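# Stow lit-lamp kits in drawers, return one to tray

## Task

Some or all of the kits on the tray have a lit lamp beside them, and no two lit lamps share a colour. Place every kit with a lit lamp into its own drawer, using only drawers that held nothing at the start, and close all drawers completely. Kits whose lamps are off stay on the tray. Later the signal tower shows one of the lamp colours. Take only the kit that had that lamp colour out of its drawer and put it back on the tray, then close all drawers completely again. The final state must hold without the robot supporting anything. Finish by opening the grippers and pulling the arms away.

## Robot and tools

ROBOT. Two 7-joint arms, left_arm and right_arm, each with a parallel gripper. The names are labels only, not sides of an image. Each arm's joints, in column order: waist, shoulder, upper arm roll, elbow, forearm roll, wrist pitch, wrist roll. Stated ranges in radians: waist -2.744 to 2.744, shoulder -1.784 to 1.784, upper arm roll -2.901 to 2.901, elbow -3.042 to -0.152, forearm roll -2.807 to 2.807, wrist pitch 0.544 to 4.517, wrist roll -3.016 to 3.016. The true end of a joint may differ from these by up to 0.018 rad.

FRAME. All reported hand poses share one world frame: origin on the table top midway between the arms, +x out over the table, +z up, left_arm on the +y side. end_effector_position is in metres, orientation is a wxyz quaternion. The printed position can be off from the real one, more so at long reach. The gripper's fingers point along its own +z and close along its own y. The reported point sits between the pads when shut; fingertips extend about 33 mm past it when closed and 9 mm when fully open, and closing pushes the tips roughly 24 mm further out, so keep that clearance above surfaces.

execute_actions. Argument actions is a list holding one item or nothing. Empty list: just returns the current state. An item with rows and optional steps (1 to 15, default 15) is a motion; each step lasts 1/30 s and uses one row, the final row repeating if rows run out. An item with only steps (up to 300) is a wait that sends nothing. Optional pictures (boolean) turns camera images in the result on or off.
Each row is one list of 20 numbers covering both arms: left_arm's 7 joint targets, then its gripper position, force_limit, speed; then the same 10 for right_arm. Joint numbers are absolute target angles in radians (not offsets), in the same form as the Joint positions line. A call is rejected, sending nothing, if a target is more than 0.018 rad beyond a stated end and further out than that joint's current angle. Targets past the real end are clipped, and the result may say "joint sent to its limit". Targets are also kept within a lead of the measured angle each step (0.248 rad for waist, shoulder, upper arm roll, elbow; 0.677 forearm roll; 0.715 wrist pitch; 1.54 wrist roll), and scaled back if the hand would jump more than 70 mm in a step, so distant targets take several calls. Arms keep chasing the last row between calls until motion settles or a step is HELD.
Gripper numbers are each in [-1, 1], absolute commands. position: +1 fully open (140 mm), pads touch near -0.8, -1 closes until blocked. force_limit: squeeze strength, about 14 N at -1, 60 N at 0, 107 N at +1. speed: about 30 mm/s at -1, 140 at 0, 250 at +1. To keep a gripper unchanged, resend its previous three numbers; a 0 is a real command.

GRIPPING. Close with position -1 and confirm object_status is 2. Codes: 0 moving, 1 blocked while opening, 2 blocked while closing (holding), 3 reached target or pads met (a thin part may still be held). A new force_limit only applies with a changed position (e.g. toggle -1 and -0.98) or if the object yields. position_measured is in counts: 3 open, 230 pads together, not linear.

RESULT LINES. Each arm's pose, Joint positions and Joint velocities (rad, rad/s, per arm), joint torques and external torque estimates (include friction and held weight; may read "no reading"), object_status, position_measured. "joint command not followed" means the clearance check altered some joint targets; HELD marks steps where the row was not sent. MOTOR HOT warns of heating from holding loads; OVER-TEMPERATURE FAULT brakes that arm until it cools.

zoom_image. camera is one of cam_head_left, cam_head_right (896x504), cam_left_wrist, cam_right_wrist (616x616, fisheye); region is [x0, y0, x1, y1] in that image's pixels from the top-left, at most 504 by 504. Use it to read lamp and tower colours and check drawer gaps. Calibration matrices are provided; wrist camera poses follow the arm joints, and all cameras may be slightly off.

finished_scene. Argument scene (integer, 1 or 2) ends that scene permanently and reports success; the next scene's task comes in its result. Replying with no tool call ends everything.

ORDER. Look first and note which lamps are lit and which drawers are empty. Open an empty drawer, carry one lit kit in, close it fully; repeat per lit kit. Wait and watch the tower, then reopen the matching drawer, return that kit to the tray, close every drawer, open the grippers and retract.

AVOID. Nothing may leave the table. Outside tugs or pushes on held or loose parts can happen. Torque on a joint reaching its load limit (35, 35, 32, 30, 12, 12, 12 N m in column order) or 40 N outside force on an arm, tool or held part stops that arm for 10 s. Do not let the arms collide or press each other. Avoid drops, slips, slamming drawers and hard pushes; move smoothly.

Each tool is called after "Request:" as name(argument=value, ...), one argument or row to a line, values as JSON.

## Session

Request:
execute_actions(
  actions=[],
)

Scene clock: 0.00 s of 15600.00 s.
left_arm: end_effector_position=(+0.4309, +0.6673, +0.3597) position_measured=3 object_status=3 end_effector_quat_wxyz=(+0.092, +0.914, -0.355, -0.172) | right_arm: end_effector_position=(+0.5271, -0.0817, +0.2502) position_measured=3 object_status=3 end_effector_quat_wxyz=(-0.390, +0.815, -0.409, +0.127)
Joint positions: left_arm=[ 0.48   0.203 -0.008 -1.428  0.146  1.266 -0.326] | right_arm=[ 0.733  0.017 -0.05  -2.264  1.415  2.995 -1.392]
Joint velocities: left_arm=[ 0.    -0.    -0.001 -0.001  0.002 -0.    -0.   ] | right_arm=[ 0.     0.     0.001  0.001 -0.    -0.001 -0.001]
Joint torques (N m, as the joint torque sensors report them, + toward a larger angle): no reading
External joint torques (N m, as the arm's controller estimates them; a push from outside toward a larger angle lowers the number): no reading

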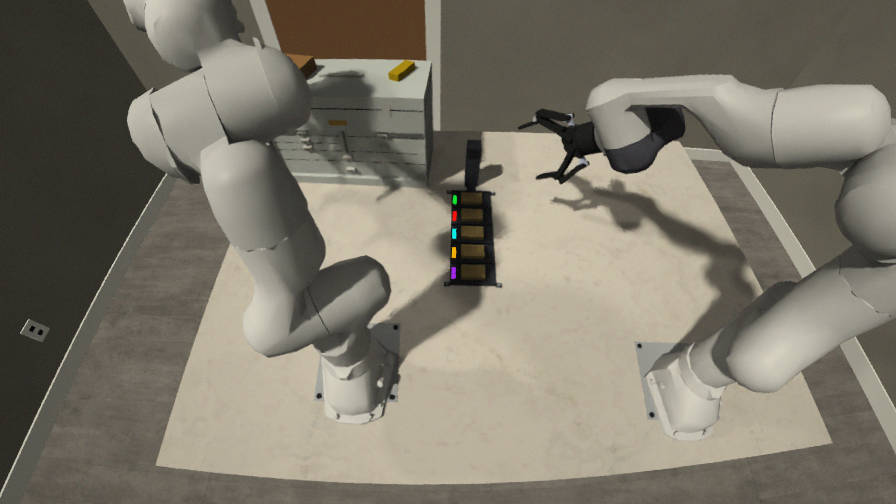

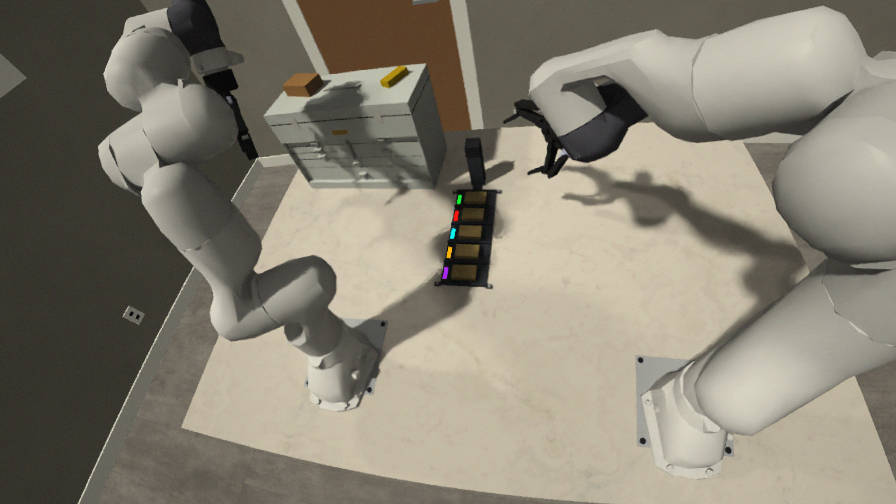

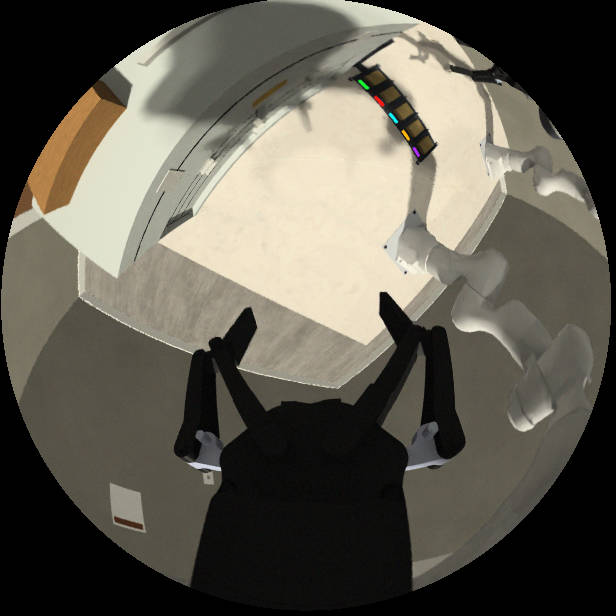

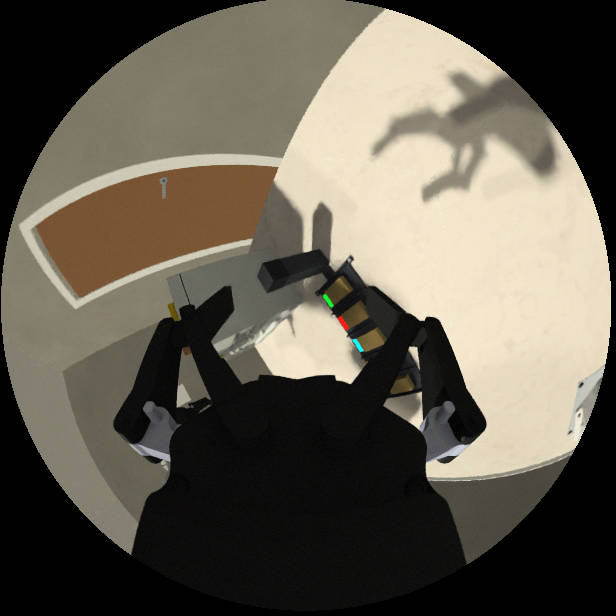

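Request:
zoom_image(
  camera="cam_head_right",
  region=[250, 50, 530, 300],
)

Request:
zoom_image(
  camera="cam_head_left",
  region=[250, 50, 530, 300],
)

Region (250, 50, 530, 300) of cam_head_right's 896x504 image, scaled by 1.800, with more detail than that image has; it fills the top 450 rows of this view, and the rest is white.

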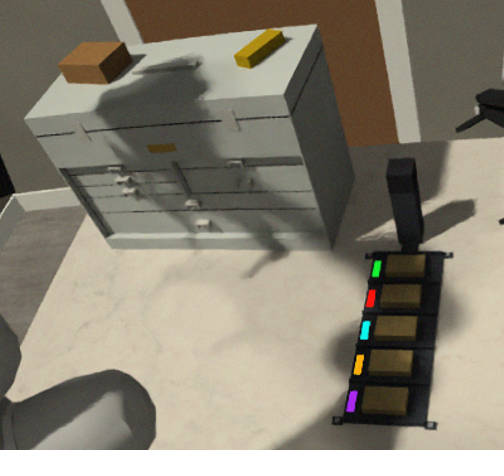

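Region (250, 50, 530, 300) of cam_head_left's 896x504 image, scaled by 1.800, with more detail than that image has; it fills the top 450 rows of this view, and the rest is white.

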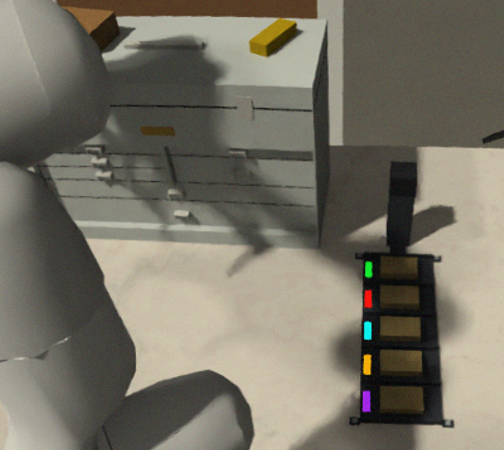

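Request:
execute_actions(
  actions=[
    {"rows":[[0.13,-0.382,0,-2.5,0,2.118,-1.571,1,0,0,0.733,0.017,-0.05,-2.264,1.415,2.995,-1.392,1,0,0]],"steps":15},
  ],
  pictures=false,
)

Request:
execute_actions(
  actions=[
    {"steps":60},
  ],
  pictures=false,
)

Scene clock: 96.13 s of 15600.00 s.
left_arm: end_effector_position=(+0.5281, +0.4874, +0.3982) position_measured=3 object_status=3 end_effector_quat_wxyz=(-0.049, +0.973, -0.211, +0.084) | right_arm: end_effector_position=(+0.5271, -0.0817, +0.2502) position_measured=3 object_status=3 end_effector_quat_wxyz=(-0.390, +0.815, -0.409, +0.127)
Joint positions: left_arm=[ 0.16  -0.291 -0.004 -1.986  0.028  1.888 -0.978] | right_arm=[ 0.733  0.017 -0.05  -2.264  1.415  2.995 -1.392]
Joint velocities: left_arm=[-0.489 -1.624 -0.092 -2.011 -0.226  1.353 -1.937] | right_arm=[-0.    -0.002 -0.     0.002  0.    -0.001 -0.001]
Joint torques (N m, as the joint torque sensors report them, + toward a larger angle): left_arm=[ 5.45  4.6   5.93 17.69  0.83  4.13 -0.58] | right_arm=[  0.47 -32.53  -1.21  23.31  -1.63   1.66   0.05]
External joint torques (N m, as the arm's controller estimates them; a push from outside toward a larger angle lowers the number): left_arm=[-1.66 -1.28 -2.18 -2.33 -0.6   0.95 -0.58] | right_arm=[ 0.43 -1.44 -1.19  0.52 -0.08 -0.07  0.09]
Steps of this call (steps 1 to 90: nothing new was sent; then 92.63 s passed at rest; steps 91 to 105: all 15 steps of this action). Readings (joint positions | what the end effector reports):
91: left_arm=[0.468 0.189 -0.000 -1.452 0.138 1.300 -0.361] | right_arm=[0.733 0.017 -0.050 -2.264 1.415 2.995 -1.392] | left_arm position_measured=3 object_status=3 | right_arm position_measured=3 object_status=3
92: left_arm=[0.452 0.170 0.004 -1.477 0.130 1.336 -0.397] | right_arm=[0.733 0.017 -0.050 -2.264 1.415 2.995 -1.392] | left_arm position_measured=3 object_status=3 | right_arm position_measured=3 object_status=3
94: left_arm=[0.411 0.127 0.005 -1.525 0.114 1.408 -0.465] | right_arm=[0.733 0.017 -0.050 -2.264 1.415 2.995 -1.392] | left_arm position_measured=3 object_status=3 | right_arm position_measured=3 object_status=3
98: left_arm=[0.317 0.032 0.004 -1.625 0.086 1.555 -0.601] | right_arm=[0.733 0.017 -0.050 -2.264 1.415 2.995 -1.392] | left_arm position_measured=3 object_status=3 | right_arm position_measured=3 object_status=3
105: the state above

Scene clock: 98.13 s of 15600.00 s.
left_arm: end_effector_position=(+0.4221, +0.4514, +0.2085) position_measured=3 object_status=3 end_effector_quat_wxyz=(-0.001, +0.998, +0.068, -0.003) | right_arm: end_effector_position=(+0.5271, -0.0817, +0.2502) position_measured=3 object_status=3 end_effector_quat_wxyz=(-0.390, +0.815, -0.409, +0.127)
Joint positions: left_arm=[ 0.133 -0.38  -0.002 -2.499  0.003  2.114 -1.563] | right_arm=[ 0.733  0.017 -0.05  -2.264  1.415  2.995 -1.392]
Joint velocities: left_arm=[-0.001 -0.001  0.    -0.    -0.001 -0.    -0.003] | right_arm=[ 0.001 -0.002  0.001 -0.001 -0.001 -0.    -0.   ]
Joint torques (N m, as the joint torque sensors report them, + toward a larger angle): left_arm=[ -2.26 -18.27   2.18  22.78   0.27   3.23  -0.31] | right_arm=[  0.37 -32.71  -1.    23.2   -1.61   1.71   0.07]
External joint torques (N m, as the arm's controller estimates them; a push from outside toward a larger angle lowers the number): left_arm=[-2.23 -0.19  2.55 -0.83 -0.48  0.72 -0.31] | right_arm=[ 0.24 -1.68 -1.07  0.47 -0.06 -0.01  0.12]
Steps of this call (steps 1 to 60: the robot went on to your last target). Readings (joint positions | what the end effector reports):
1: left_arm=[0.147 -0.338 -0.006 -2.055 0.021 1.931 -1.039] | right_arm=[0.733 0.017 -0.050 -2.264 1.415 2.995 -1.392] | left_arm position_measured=3 object_status=3 | right_arm position_measured=3 object_status=3
2: left_arm=[0.139 -0.364 -0.008 -2.114 0.017 1.959 -1.084] | right_arm=[0.733 0.017 -0.050 -2.264 1.415 2.995 -1.392] | left_arm position_measured=3 object_status=3 | right_arm position_measured=3 object_status=3
4: left_arm=[0.135 -0.378 -0.008 -2.211 0.013 1.994 -1.145] | right_arm=[0.733 0.017 -0.050 -2.264 1.415 2.995 -1.392] | left_arm position_measured=3 object_status=3 | right_arm position_measured=3 object_status=3
8: left_arm=[0.134 -0.379 -0.005 -2.396 0.008 2.045 -1.256] | right_arm=[0.733 0.017 -0.050 -2.264 1.415 2.995 -1.392] | left_arm position_measured=3 object_status=3 | right_arm position_measured=3 object_status=3
60: the state above
All arms were judged still, so your last target was given up. Only a new action makes them travel on or press farther. Fingers that are still opening or closing keep moving.

Request:
execute_actions(
  actions=[
    {"rows":[[0.13,-0.382,0,-2.75,0,2.6,-1.571,1,0,0,0.733,0.017,-0.05,-2.264,1.415,2.995,-1.392,1,0,0],[0.13,-0.382,0,-2.75,0,2.6,-1.571,1,0,0,0.733,0.017,-0.05,-2.264,1.415,2.995,-1.392,1,0,0],[0.13,-0.382,0,-2.75,0,2.6,-1.571,1,0,0,0.733,0.017,-0.05,-2.264,1.415,2.995,-1.392,1,0,0],[0.13,-0.382,0,-2.75,0,2.6,-1.571,1,0,0,0.733,0.017,-0.05,-2.264,1.415,2.995,-1.392,1,0,0],[0.13,-0.382,0,-2.75,0,2.6,-1.571,1,0,0,0.733,0.017,-0.05,-2.264,1.415,2.995,-1.392,1,0,0],[0.13,-0.382,0,-2.75,0,2.6,-1.571,1,0,0,0.733,0.017,-0.05,-2.264,1.415,2.995,-1.392,1,0,0],[0.13,-0.382,0,-2.75,0,2.6,-1.571,1,0,0,0.733,0.017,-0.05,-2.264,1.415,2.995,-1.392,1,0,0],[0.13,-0.382,0,-2.75,0,2.6,-1.571,1,0,0,0.733,0.017,-0.05,-2.264,1.415,2.995,-1.392,1,0,0],[0.13,-0.382,0,-2.965,0,3.125,-1.571,1,0,0,0.733,0.017,-0.05,-2.264,1.415,2.995,-1.392,1,0,0]],"steps":15},
  ],
  pictures=false,
)

Request:
execute_actions(
  actions=[
    {"steps":30},
  ],
)

Scene clock: 123.07 s of 15600.00 s.
left_arm: end_effector_position=(+0.4399, +0.4531, +0.1132) position_measured=3 object_status=3 end_effector_quat_wxyz=(-0.015, +0.980, +0.066, +0.188) | right_arm: end_effector_position=(+0.5271, -0.0817, +0.2502) position_measured=3 object_status=3 end_effector_quat_wxyz=(-0.390, +0.815, -0.409, +0.127)
Joint positions: left_arm=[ 0.132 -0.378 -0.002 -2.957  0.002  2.959 -1.564] | right_arm=[ 0.733  0.017 -0.05  -2.264  1.415  2.995 -1.392]
Joint velocities: left_arm=[-0.001 -0.002  0.    -0.116 -0.001  0.968 -0.001] | right_arm=[-0.    -0.     0.002  0.001 -0.    -0.001  0.   ]
Joint torques (N m, as the joint torque sensors report them, + toward a larger angle): left_arm=[ -1.83 -15.37   1.6   19.71   0.08   4.26  -0.25] | right_arm=[  0.07 -32.71  -0.7   22.9   -1.62   1.65   0.07]
External joint torques (N m, as the arm's controller estimates them; a push from outside toward a larger angle lowers the number): left_arm=[-1.77 -0.11  2.01 -1.82 -0.44  0.9  -0.27] | right_arm=[-0.1  -1.76 -0.8   0.21 -0.08 -0.06  0.12]
Steps of this call (steps 1 to 90: nothing new was sent; then 21.43 s passed at rest; steps 91 to 105: all 15 steps of this action). Readings (joint positions | what the end effector reports):
91: left_arm=[0.132 -0.392 -0.002 -2.548 0.003 2.200 -1.564] | right_arm=[0.733 0.017 -0.050 -2.264 1.415 2.995 -1.392] | left_arm position_measured=3 object_status=3 | right_arm position_measured=3 object_status=3
92: left_arm=[0.132 -0.395 -0.002 -2.612 0.003 2.273 -1.564] | right_arm=[0.733 0.017 -0.050 -2.264 1.415 2.995 -1.392] | left_arm position_measured=3 object_status=3 | right_arm position_measured=3 object_status=3
94: left_arm=[0.132 -0.382 -0.002 -2.699 0.002 2.375 -1.564] | right_arm=[0.733 0.017 -0.050 -2.264 1.415 2.995 -1.392] | left_arm position_measured=3 object_status=3 | right_arm position_measured=3 object_status=3
98: left_arm=[0.132 -0.376 -0.002 -2.746 0.002 2.492 -1.564] | right_arm=[0.733 0.017 -0.050 -2.264 1.415 2.995 -1.392] | left_arm position_measured=3 object_status=3 | right_arm position_measured=3 object_status=3
105: the state above

Scene clock: 124.07 s of 15600.00 s.
left_arm: end_effector_position=(+0.4764, +0.4582, +0.1465) position_measured=3 object_status=3 end_effector_quat_wxyz=(-0.021, +0.962, +0.065, +0.265) | right_arm: end_effector_position=(+0.5271, -0.0817, +0.2502) position_measured=3 object_status=3 end_effector_quat_wxyz=(-0.390, +0.815, -0.409, +0.127)
Joint positions: left_arm=[ 0.132 -0.38  -0.002 -2.963  0.002  3.12  -1.564] | right_arm=[ 0.733  0.017 -0.05  -2.264  1.415  2.995 -1.392]
Joint velocities: left_arm=[-0.001 -0.    -0.001 -0.    -0.     0.002 -0.001] | right_arm=[-0.    -0.002  0.001  0.     0.001 -0.     0.   ]
Joint torques (N m, as the joint torque sensors report them, + toward a larger angle): left_arm=[ -1.6  -14.82   1.38  18.54   0.02   4.21  -0.27] | right_arm=[  0.44 -32.91  -0.86  22.88  -1.64   1.67   0.03]
External joint torques (N m, as the arm's controller estimates them; a push from outside toward a larger angle lowers the number): left_arm=[-1.59 -0.79  1.74 -1.04 -0.44  0.83 -0.28] | right_arm=[ 0.38 -1.89 -0.86  0.17 -0.1  -0.05  0.08]
Steps of this call (steps 1 to 30: the robot went on to your last target). Readings (joint positions | what the end effector reports):
1: left_arm=[0.132 -0.379 -0.002 -2.960 0.002 2.988 -1.564] | right_arm=[0.733 0.017 -0.050 -2.264 1.415 2.995 -1.392] | left_arm position_measured=3 object_status=3 | right_arm position_measured=3 object_status=3
2: left_arm=[0.132 -0.379 -0.002 -2.961 0.002 3.012 -1.564] | right_arm=[0.733 0.017 -0.050 -2.264 1.415 2.995 -1.392] | left_arm position_measured=3 object_status=3 | right_arm position_measured=3 object_status=3
4: left_arm=[0.132 -0.380 -0.002 -2.962 0.002 3.048 -1.564] | right_arm=[0.733 0.017 -0.050 -2.264 1.415 2.995 -1.392] | left_arm position_measured=3 object_status=3 | right_arm position_measured=3 object_status=3
8: left_arm=[0.132 -0.380 -0.002 -2.963 0.002 3.088 -1.564] | right_arm=[0.733 0.017 -0.050 -2.264 1.415 2.995 -1.392] | left_arm position_measured=3 object_status=3 | right_arm position_measured=3 object_status=3
30: the state above
All arms were judged still, so your last target was given up. Only a new action makes them travel on or press farther. Fingers that are still opening or closing keep moving.
camera_calibration (this result's frames):
cam_left_wrist: T_world_to_cam=[[0.0271773, -0.990525, -0.134614, 0.468876], [-0.994939, -0.0137718, -0.0995318, 0.507971], [0.0967349, 0.136638, -0.985887, 0.226295], [0, 0, 0, 1]] pos_world=[0.470767, 0.440508, 0.336778]
cam_right_wrist: T_world_to_cam=[[-0.57677, -0.368073, -0.729287, 0.453508], [-0.783643, 0.501451, 0.366675, 0.353613], [0.230738, 0.782987, -0.57766, 0.263127], [0, 0, 0, 1]] pos_world=[0.477962, -0.216421, 0.353074]

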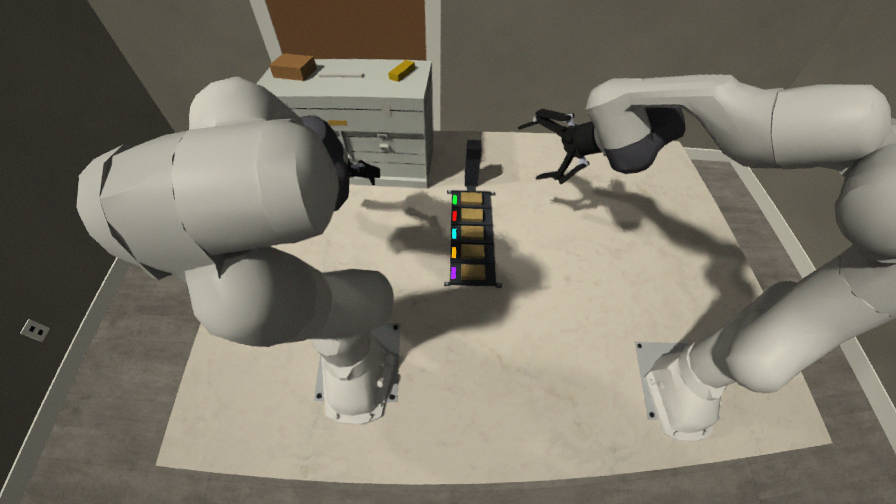

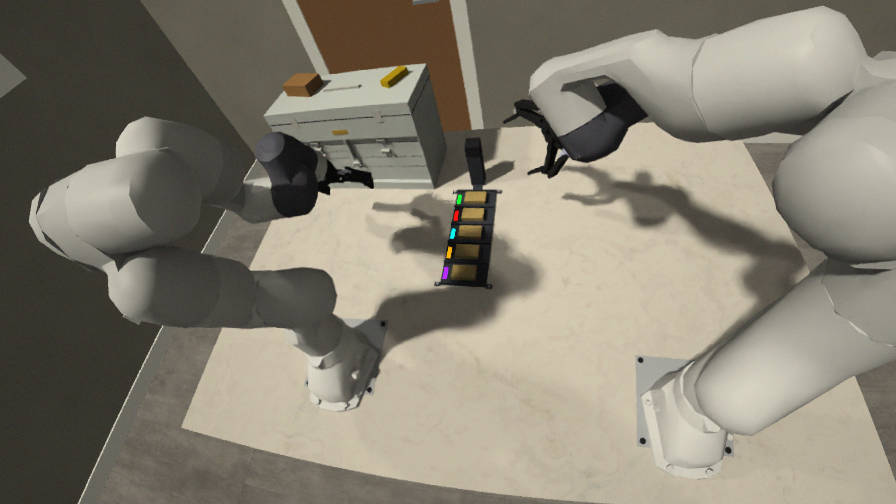

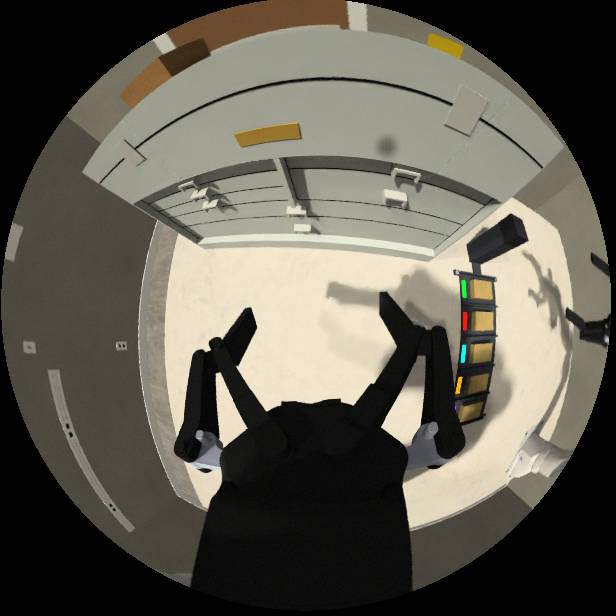

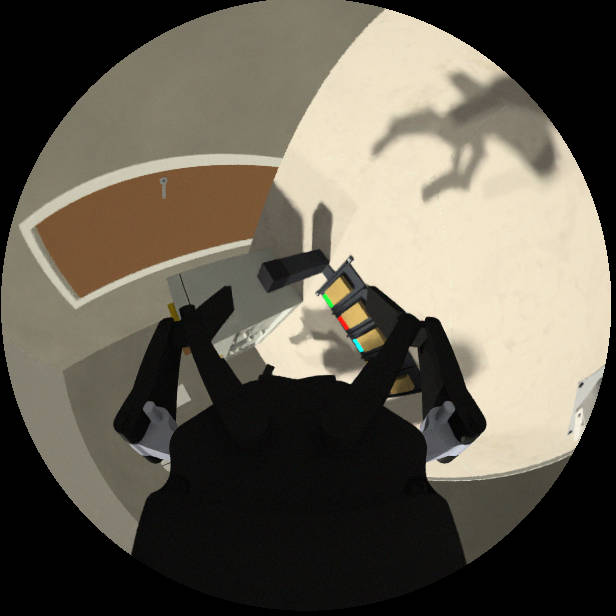

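Request:
zoom_image(
  camera="cam_left_wrist",
  region=[130, 130, 510, 270],
)

Region (130, 130, 510, 270) of cam_left_wrist's 616x616 image, scaled by 1.326, with more detail than that image has; it fills the top 186 rows of this view, and the rest is white.

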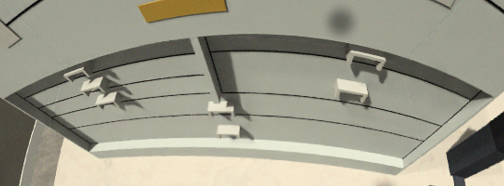

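Request:
zoom_image(
  camera="cam_left_wrist",
  region=[260, 150, 440, 260],
)

Region (260, 150, 440, 260) of cam_left_wrist's 616x616 image, scaled by 2.800, with more detail than that image has.

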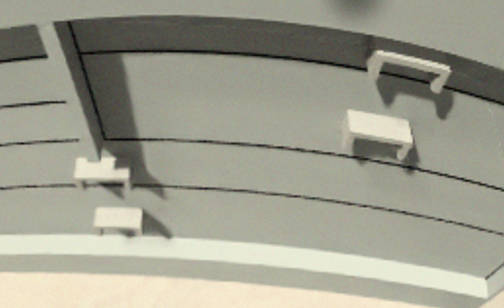

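Request:
execute_actions(
  actions=[
    {"rows":[[0.09,-0.34,0,-2.95,0,3.2,-1.571,-0.1,0,0,0.733,0.017,-0.05,-2.264,1.415,2.995,-1.392,1,0,0],[0.05,-0.30,0,-2.93,0,3.27,-1.571,-0.1,0,0,0.733,0.017,-0.05,-2.264,1.415,2.995,-1.392,1,0,0],[0.02,-0.26,0,-2.92,0,3.34,-1.571,-0.1,0,0,0.733,0.017,-0.05,-2.264,1.415,2.995,-1.392,1,0,0],[-0.01,-0.23,0,-2.91,0,3.40,-1.571,-0.1,0,0,0.733,0.017,-0.05,-2.264,1.415,2.995,-1.392,1,0,0],[-0.03,-0.20,0,-2.90,0,3.45,-1.571,-0.1,0,0,0.733,0.017,-0.05,-2.264,1.415,2.995,-1.392,1,0,0],[-0.045,-0.18,0,-2.89,0,3.49,-1.571,-0.1,0,0,0.733,0.017,-0.05,-2.264,1.415,2.995,-1.392,1,0,0],[-0.053,-0.165,0,-2.88,0,3.511,-1.571,-0.1,0,0,0.733,0.017,-0.05,-2.264,1.415,2.995,-1.392,1,0,0],[-0.053,-0.152,0,-2.877,0,3.511,-1.571,-0.1,0,0,0.733,0.017,-0.05,-2.264,1.415,2.995,-1.392,1,0,0]],"steps":15},
  ],
  pictures=false,
)

Request:
execute_actions(
  actions=[
    {"steps":20},
  ],
)

Scene clock: 223.00 s of 15600.00 s.
left_arm: end_effector_position=(+0.5545, +0.3707, +0.1669) position_measured=108 object_status=0 end_effector_quat_wxyz=(+0.005, +0.931, -0.020, +0.365) | right_arm: end_effector_position=(+0.5271, -0.0817, +0.2502) position_measured=3 object_status=3 end_effector_quat_wxyz=(-0.390, +0.815, -0.409, +0.127)
Joint positions: left_arm=[-0.05  -0.155 -0.001 -2.879  0.     3.472 -1.565] | right_arm=[ 0.733  0.017 -0.05  -2.264  1.415  2.995 -1.392]
Joint velocities: left_arm=[-0.007  0.013 -0.001  0.014  0.     0.21  -0.002] | right_arm=[ 0.001 -0.001  0.002  0.002  0.001 -0.001  0.   ]
Joint torques (N m, as the joint torque sensors report them, + toward a larger angle): left_arm=[ -1.96 -18.66  -0.33  17.55   0.54   4.36  -0.22] | right_arm=[  0.15 -32.65  -1.03  23.28  -1.63   1.69   0.04]
External joint torques (N m, as the arm's controller estimates them; a push from outside toward a larger angle lowers the number): left_arm=[-2.02  1.15 -0.27  0.33  0.21  0.94 -0.24] | right_arm=[ 0.05 -1.61 -1.06  0.52 -0.09 -0.03  0.08]
Steps of this call (steps 1 to 90: nothing new was sent; then 95.43 s passed at rest; steps 91 to 105: all 15 steps of this action). Readings (joint positions | what the end effector reports):
91: left_arm=[0.123 -0.372 0.000 -2.961 0.001 3.133 -1.564] | right_arm=[0.733 0.017 -0.050 -2.264 1.415 2.995 -1.392] | left_arm position_measured=3 object_status=0 | right_arm position_measured=3 object_status=3
92: left_arm=[0.104 -0.353 0.002 -2.952 0.000 3.156 -1.564] | right_arm=[0.733 0.017 -0.050 -2.264 1.415 2.995 -1.392] | left_arm position_measured=10 object_status=0 | right_arm position_measured=3 object_status=3
94: left_arm=[0.053 -0.296 0.003 -2.931 -0.000 3.225 -1.565] | right_arm=[0.733 0.017 -0.050 -2.264 1.415 2.995 -1.392] | left_arm position_measured=25 object_status=0 | right_arm position_measured=3 object_status=3
98: left_arm=[-0.029 -0.192 -0.001 -2.894 0.000 3.369 -1.565] | right_arm=[0.733 0.017 -0.050 -2.264 1.415 2.995 -1.392] | left_arm position_measured=55 object_status=0 | right_arm position_measured=3 object_status=3
105: the state above

Scene clock: 223.67 s of 15600.00 s.
left_arm: end_effector_position=(+0.5605, +0.3703, +0.1763) position_measured=141 object_status=3 end_effector_quat_wxyz=(+0.006, +0.924, -0.020, +0.381) | right_arm: end_effector_position=(+0.5271, -0.0817, +0.2502) position_measured=3 object_status=3 end_effector_quat_wxyz=(-0.390, +0.815, -0.409, +0.127)
Joint positions: left_arm=[-0.05  -0.154 -0.001 -2.878  0.     3.506 -1.565] | right_arm=[ 0.733  0.017 -0.05  -2.264  1.415  2.995 -1.392]
Joint velocities: left_arm=[0.    0.    0.001 0.002 0.    0.004 0.001] | right_arm=[-0.    -0.001  0.    -0.     0.     0.     0.001]
Joint torques (N m, as the joint torque sensors report them, + toward a larger angle): left_arm=[ -2.22 -18.52   0.9   17.54   0.52   4.13  -0.22] | right_arm=[  0.62 -32.55  -1.08  23.12  -1.58   1.68   0.07]
External joint torques (N m, as the arm's controller estimates them; a push from outside toward a larger angle lowers the number): left_arm=[-2.29  1.42  0.98 -0.03  0.18  0.6  -0.24] | right_arm=[ 0.55 -1.7  -1.09  0.49 -0.05 -0.03  0.12]
Steps of this call (steps 1 to 20: the robot went on to your last target). Readings (joint positions | what the end effector reports):
1: left_arm=[-0.050 -0.155 -0.001 -2.879 0.000 3.479 -1.565] | right_arm=[0.733 0.017 -0.050 -2.264 1.415 2.995 -1.392] | left_arm position_measured=116 object_status=0 | right_arm position_measured=3 object_status=3
2: left_arm=[-0.050 -0.155 -0.001 -2.879 0.000 3.484 -1.565] | right_arm=[0.733 0.017 -0.050 -2.264 1.415 2.995 -1.392] | left_arm position_measured=123 object_status=0 | right_arm position_measured=3 object_status=3
4: left_arm=[-0.050 -0.154 -0.001 -2.878 0.000 3.491 -1.565] | right_arm=[0.733 0.017 -0.050 -2.264 1.415 2.995 -1.392] | left_arm position_measured=139 object_status=0 | right_arm position_measured=3 object_status=3
8: left_arm=[-0.050 -0.154 -0.001 -2.878 0.000 3.500 -1.565] | right_arm=[0.733 0.017 -0.050 -2.264 1.415 2.995 -1.392] | left_arm position_measured=141 object_status=0 | right_arm position_measured=3 object_status=3
20: the state above
camera_calibration (this result's frames):
cam_left_wrist: T_world_to_cam=[[-0.114203, -0.9811, -0.156207, 0.46301], [-0.927963, 0.161493, -0.335864, 0.532631], [0.354742, 0.106598, -0.928867, 0.11605], [0, 0, 0, 1]] pos_world=[0.505971, 0.355872, 0.359012]
cam_right_wrist: T_world_to_cam=[[-0.576769, -0.368074, -0.729287, 0.453508], [-0.783643, 0.501451, 0.366674, 0.353613], [0.230738, 0.782987, -0.57766, 0.263127], [0, 0, 0, 1]] pos_world=[0.477962, -0.216421, 0.353074]

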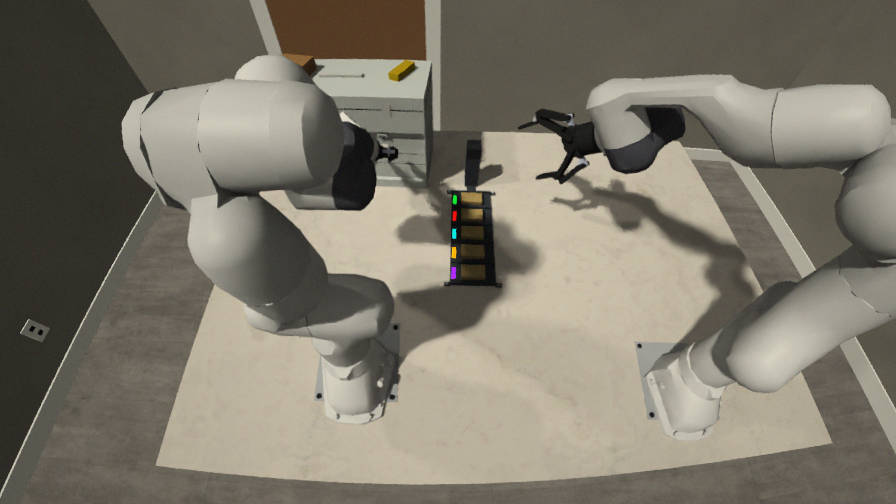

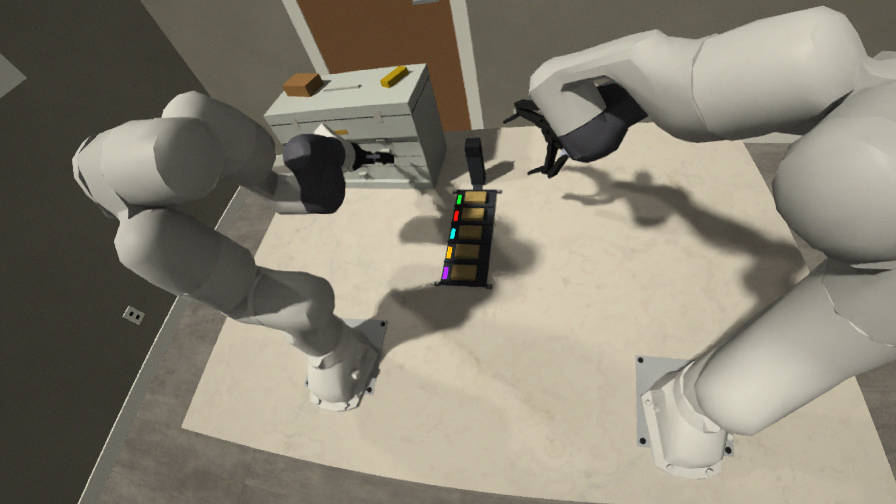

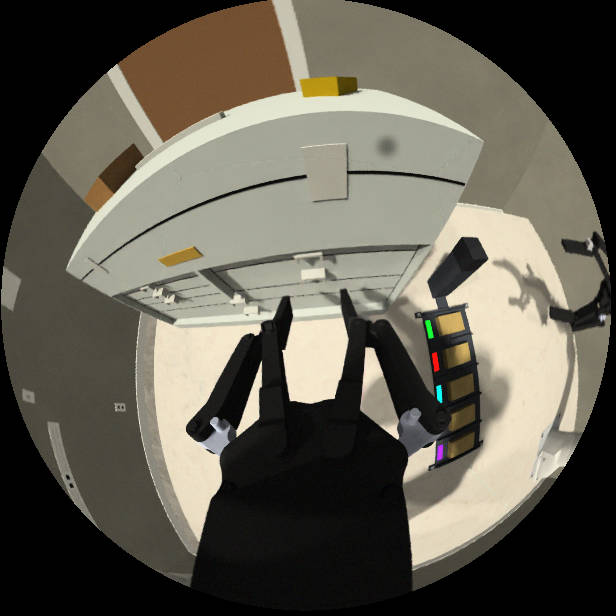

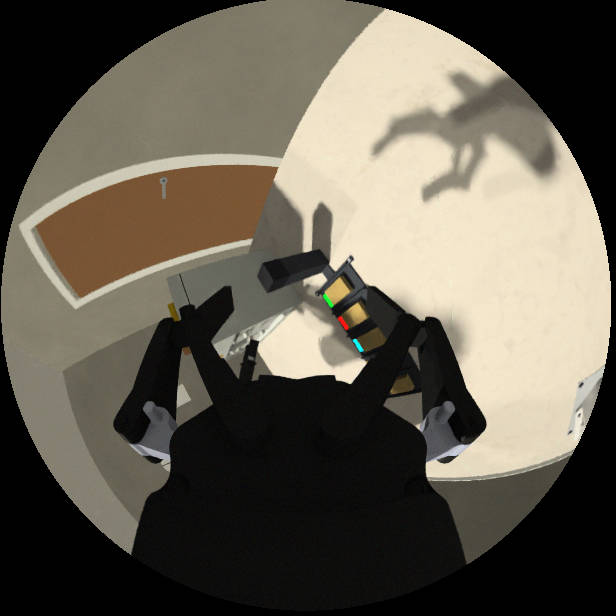

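Request:
execute_actions(
  actions=[
    {"rows":[[-0.053,-0.152,0,-2.877,0,3.511,-1.571,-0.1,0,0,0.9,0.1,0,-2.4,0,4.2,1.571,-1,0,0]],"steps":15},
  ],
  pictures=false,
)

Request:
execute_actions(
  actions=[
    {"steps":45},
  ],
  pictures=false,
)

Request:
execute_actions(
  actions=[
    {"rows":[[-0.053,-0.152,0,-2.877,0,3.511,-1.571,-0.1,0,0,1.0,0.614,0,-2.425,0,4.43,1.571,-1,0,0]],"steps":15},
  ],
  pictures=false,
)

Request:
execute_actions(
  actions=[
    {"steps":30},
  ],
)

Scene clock: 256.03 s of 15600.00 s.
left_arm: end_effector_position=(+0.5606, +0.3702, +0.1765) position_measured=141 object_status=3 end_effector_quat_wxyz=(+0.006, +0.924, -0.020, +0.381) | right_arm: end_effector_position=(+0.5302, -0.0080, +0.3518) position_measured=108 object_status=0 end_effector_quat_wxyz=(-0.469, +0.733, -0.381, +0.312)
Joint positions: left_arm=[-0.05  -0.154 -0.001 -2.878  0.     3.507 -1.565] | right_arm=[ 0.878  0.09  -0.008 -2.382  0.495  3.713 -0.43 ]
Joint velocities: left_arm=[-0.001  0.001  0.001 -0.    -0.     0.     0.001] | right_arm=[ 0.06   0.008  0.017 -0.034 -1.156  0.858  1.533]
Joint torques (N m, as the joint torque sensors report them, + toward a larger angle): left_arm=[ -2.77 -18.51   0.23  17.56   0.49   4.3   -0.15] | right_arm=[  1.37 -32.62  -0.74  19.82  -1.3    3.48   0.78]
External joint torques (N m, as the arm's controller estimates them; a push from outside toward a larger angle lowers the number): left_arm=[-2.76  1.37  0.39  0.05  0.13  0.78 -0.17] | right_arm=[ 1.92 -1.27 -0.1  -0.56 -1.26  0.69  0.83]
Steps of this call (steps 1 to 15: the robot went on to your last target; steps 16 to 90: nothing new was sent; then 28.87 s passed at rest; steps 91 to 105: all 15 steps of this action). Readings (joint positions | what the end effector reports):
91: left_arm=[-0.050 -0.154 -0.001 -2.878 0.000 3.507 -1.565] | right_arm=[0.762 0.023 -0.056 -2.294 1.293 3.107 -1.243] | left_arm position_measured=141 object_status=3 | right_arm position_measured=3 object_status=0
92: left_arm=[-0.050 -0.154 -0.001 -2.878 0.000 3.507 -1.565] | right_arm=[0.791 0.041 -0.046 -2.321 1.174 3.204 -1.125] | left_arm position_measured=141 object_status=3 | right_arm position_measured=10 object_status=0
94: left_arm=[-0.050 -0.154 -0.001 -2.878 0.000 3.507 -1.565] | right_arm=[0.830 0.069 -0.025 -2.349 1.021 3.321 -0.975] | left_arm position_measured=141 object_status=3 | right_arm position_measured=25 object_status=0
98: left_arm=[-0.050 -0.154 -0.001 -2.878 0.000 3.507 -1.565] | right_arm=[0.861 0.086 -0.011 -2.369 0.811 3.484 -0.766] | left_arm position_measured=141 object_status=3 | right_arm position_measured=55 object_status=0
105: the state above

Scene clock: 257.53 s of 15600.00 s.
left_arm: end_effector_position=(+0.5606, +0.3702, +0.1765) position_measured=141 object_status=3 end_effector_quat_wxyz=(+0.006, +0.924, -0.020, +0.381) | right_arm: end_effector_position=(+0.4295, +0.0843, +0.5103) position_measured=233 object_status=3 end_effector_quat_wxyz=(+0.695, -0.269, +0.603, +0.286)
Joint positions: left_arm=[-0.05  -0.154 -0.001 -2.878  0.     3.507 -1.565] | right_arm=[ 0.899  0.098 -0.    -2.398  0.004  4.196  1.54 ]
Joint velocities: left_arm=[ 0.001 -0.    -0.    -0.    -0.001 -0.001 -0.001] | right_arm=[ 0.     0.    -0.     0.001 -0.     0.001  0.086]
Joint torques (N m, as the joint torque sensors report them, + toward a larger angle): left_arm=[ -2.08 -18.15   0.35  18.26   0.47   4.31  -0.17] | right_arm=[  0.71 -30.94  -0.65  18.34  -0.55   2.71   0.41]
External joint torques (N m, as the arm's controller estimates them; a push from outside toward a larger angle lowers the number): left_arm=[-2.09  1.74  0.49  0.76  0.12  0.8  -0.19] | right_arm=[ 0.74 -0.26 -0.71 -1.22 -1.04  0.59  0.43]
Steps of this call (steps 1 to 45: the robot went on to your last target). Readings (joint positions | what the end effector reports):
1: left_arm=[-0.050 -0.154 -0.001 -2.878 0.000 3.507 -1.565] | right_arm=[0.879 0.091 -0.008 -2.383 0.454 3.743 -0.374] | left_arm position_measured=141 object_status=3 | right_arm position_measured=116 object_status=0
2: left_arm=[-0.050 -0.154 -0.001 -2.878 0.000 3.507 -1.565] | right_arm=[0.881 0.091 -0.007 -2.385 0.414 3.773 -0.315] | left_arm position_measured=141 object_status=3 | right_arm position_measured=123 object_status=0
4: left_arm=[-0.050 -0.154 -0.001 -2.878 0.000 3.507 -1.565] | right_arm=[0.885 0.092 -0.007 -2.387 0.338 3.832 -0.184] | left_arm position_measured=141 object_status=3 | right_arm position_measured=139 object_status=0
8: left_arm=[-0.050 -0.154 -0.001 -2.878 0.000 3.507 -1.565] | right_arm=[0.891 0.094 -0.005 -2.392 0.199 3.952 0.151] | left_arm position_measured=141 object_status=3 | right_arm position_measured=169 object_status=0
45: the state above

Scene clock: 258.03 s of 15600.00 s.
left_arm: end_effector_position=(+0.5606, +0.3702, +0.1765) position_measured=141 object_status=3 end_effector_quat_wxyz=(+0.006, +0.924, -0.020, +0.381) | right_arm: end_effector_position=(+0.3705, +0.1197, +0.1953) position_measured=233 object_status=3 end_effector_quat_wxyz=(+0.567, -0.346, +0.697, +0.271)
Joint positions: left_arm=[-0.05  -0.154 -0.001 -2.878  0.     3.507 -1.565] | right_arm=[ 0.995  0.598 -0.001 -2.426  0.004  4.384  1.555]
Joint velocities: left_arm=[ 0.001 -0.    -0.001 -0.     0.001  0.     0.001] | right_arm=[ 0.052  0.478  0.005 -0.082 -0.006  0.212  0.038]
Joint torques (N m, as the joint torque sensors report them, + toward a larger angle): left_arm=[ -2.42 -18.67   0.68  17.39   0.55   4.28  -0.27] | right_arm=[  0.09 -52.1    0.04  16.69  -0.81   4.61   0.38]
External joint torques (N m, as the arm's controller estimates them; a push from outside toward a larger angle lowers the number): left_arm=[-2.43  1.2   0.82 -0.07  0.2   0.77 -0.29] | right_arm=[ 1.34 -0.8   0.49 -1.09 -1.08  0.53  0.42]
Steps of this call (steps 1 to 15: all 15 steps of this action). Readings (joint positions | what the end effector reports):
1: left_arm=[-0.050 -0.154 -0.001 -2.878 0.000 3.507 -1.565] | right_arm=[0.908 0.114 -0.005 -2.395 0.004 4.218 1.541] | left_arm position_measured=141 object_status=3 | right_arm position_measured=233 object_status=3
2: left_arm=[-0.050 -0.154 -0.001 -2.878 0.000 3.507 -1.565] | right_arm=[0.920 0.144 -0.005 -2.395 0.004 4.237 1.542] | left_arm position_measured=141 object_status=3 | right_arm position_measured=233 object_status=3
4: left_arm=[-0.050 -0.154 -0.001 -2.878 0.000 3.507 -1.565] | right_arm=[0.942 0.215 -0.004 -2.401 0.004 4.268 1.544] | left_arm position_measured=141 object_status=3 | right_arm position_measured=233 object_status=3
8: left_arm=[-0.050 -0.154 -0.001 -2.878 0.000 3.507 -1.565] | right_arm=[0.970 0.363 -0.002 -2.410 0.004 4.313 1.547] | left_arm position_measured=141 object_status=3 | right_arm position_measured=233 object_status=3
15: the state above

Scene clock: 259.03 s of 15600.00 s.
left_arm: end_effector_position=(+0.5606, +0.3702, +0.1765) position_measured=141 object_status=3 end_effector_quat_wxyz=(+0.006, +0.924, -0.020, +0.381) | right_arm: end_effector_position=(+0.3670, +0.1181, +0.1968) position_measured=233 object_status=3 end_effector_quat_wxyz=(+0.574, -0.340, +0.691, +0.278)
Joint positions: left_arm=[-0.05  -0.154 -0.001 -2.878  0.     3.507 -1.565] | right_arm=[ 0.998  0.616 -0.001 -2.427  0.003  4.426  1.566]
Joint velocities: left_arm=[-0.001 -0.     0.001  0.001  0.002  0.001  0.001] | right_arm=[-0.001 -0.001 -0.     0.    -0.001  0.001  0.002]
Joint torques (N m, as the joint torque sensors report them, + toward a larger angle): left_arm=[ -2.29 -18.52   1.58  17.64   0.48   4.21  -0.17] | right_arm=[  1.35 -39.99   0.28  11.64  -0.98   3.33   0.3 ]
External joint torques (N m, as the arm's controller estimates them; a push from outside toward a larger angle lowers the number): left_arm=[-2.31  1.41  1.71  0.15  0.13  0.69 -0.19] | right_arm=[ 1.43 -2.86 -0.17  0.8  -1.07  0.46  0.33]
Steps of this call (steps 1 to 30: the robot went on to your last target). Readings (joint positions | what the end effector reports):
1: left_arm=[-0.050 -0.154 -0.001 -2.878 0.000 3.507 -1.565] | right_arm=[0.997 0.610 -0.001 -2.428 0.004 4.391 1.556] | left_arm position_measured=141 object_status=3 | right_arm position_measured=233 object_status=3
2: left_arm=[-0.050 -0.154 -0.001 -2.878 0.000 3.507 -1.565] | right_arm=[0.997 0.615 -0.001 -2.429 0.003 4.396 1.557] | left_arm position_measured=141 object_status=3 | right_arm position_measured=233 object_status=3
4: left_arm=[-0.050 -0.154 -0.001 -2.878 0.000 3.507 -1.565] | right_arm=[0.998 0.617 -0.001 -2.428 0.003 4.406 1.559] | left_arm position_measured=141 object_status=3 | right_arm position_measured=233 object_status=3
8: left_arm=[-0.050 -0.154 -0.001 -2.878 0.000 3.507 -1.565] | right_arm=[0.998 0.616 -0.001 -2.427 0.003 4.417 1.561] | left_arm position_measured=141 object_status=3 | right_arm position_measured=233 object_status=3
30: the state above
All arms were judged still, so your last target was given up. Only a new action makes them travel on or press farther. Fingers that are still opening or closing keep moving.
camera_calibration (this result's frames):
cam_left_wrist: T_world_to_cam=[[-0.114151, -0.981096, -0.156268, 0.462998], [-0.927691, 0.161549, -0.336589, 0.532814], [0.355471, 0.106546, -0.928595, 0.115764], [0, 0, 0, 1]] pos_world=[0.505988, 0.355836, 0.359188]
cam_right_wrist: T_world_to_cam=[[-0.798633, 0.601818, -0.000720037, 0.21928], [-0.127792, -0.168415, 0.977397, -0.134269], [0.588094, 0.780674, 0.21141, -0.17343], [0, 0, 0, 1]] pos_world=[0.259959, -0.0191872, 0.168057]

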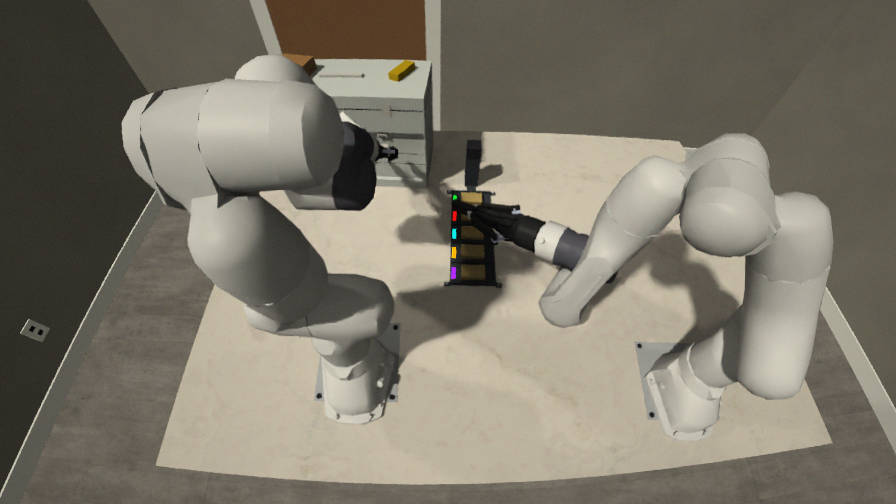

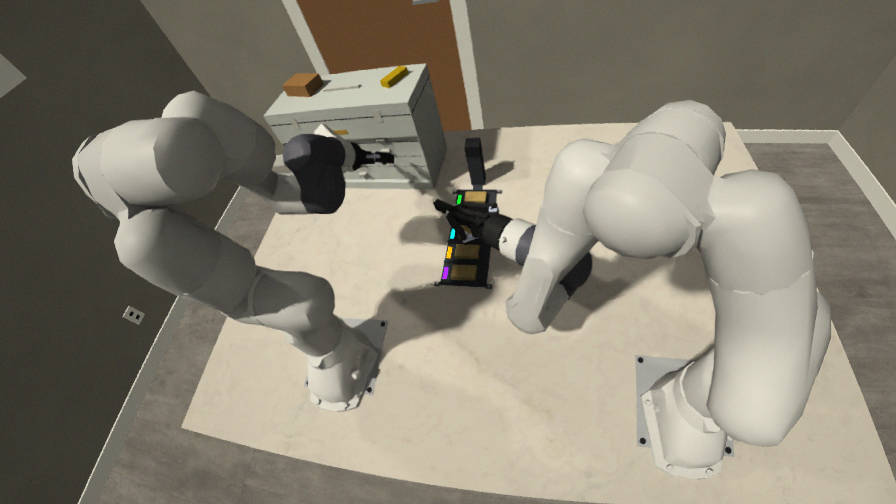

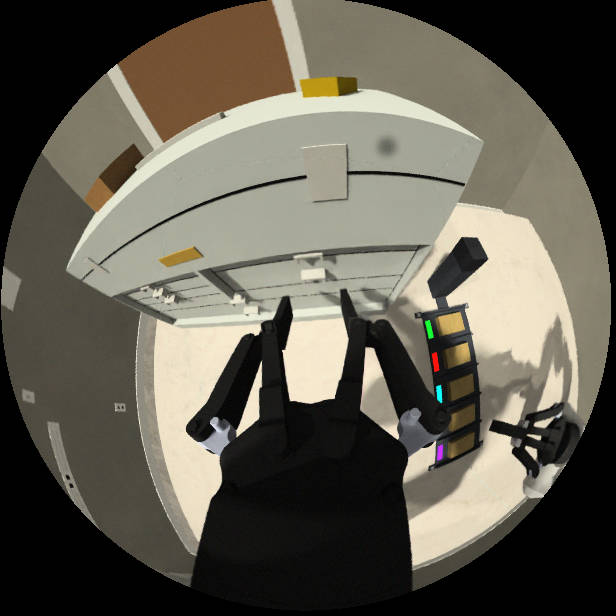

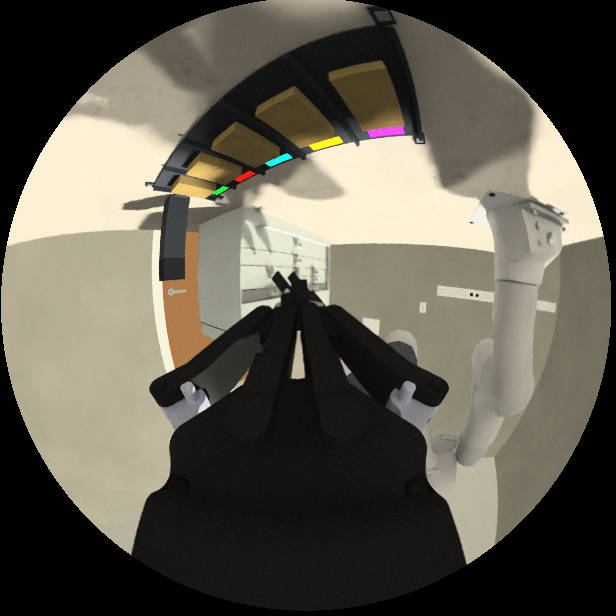

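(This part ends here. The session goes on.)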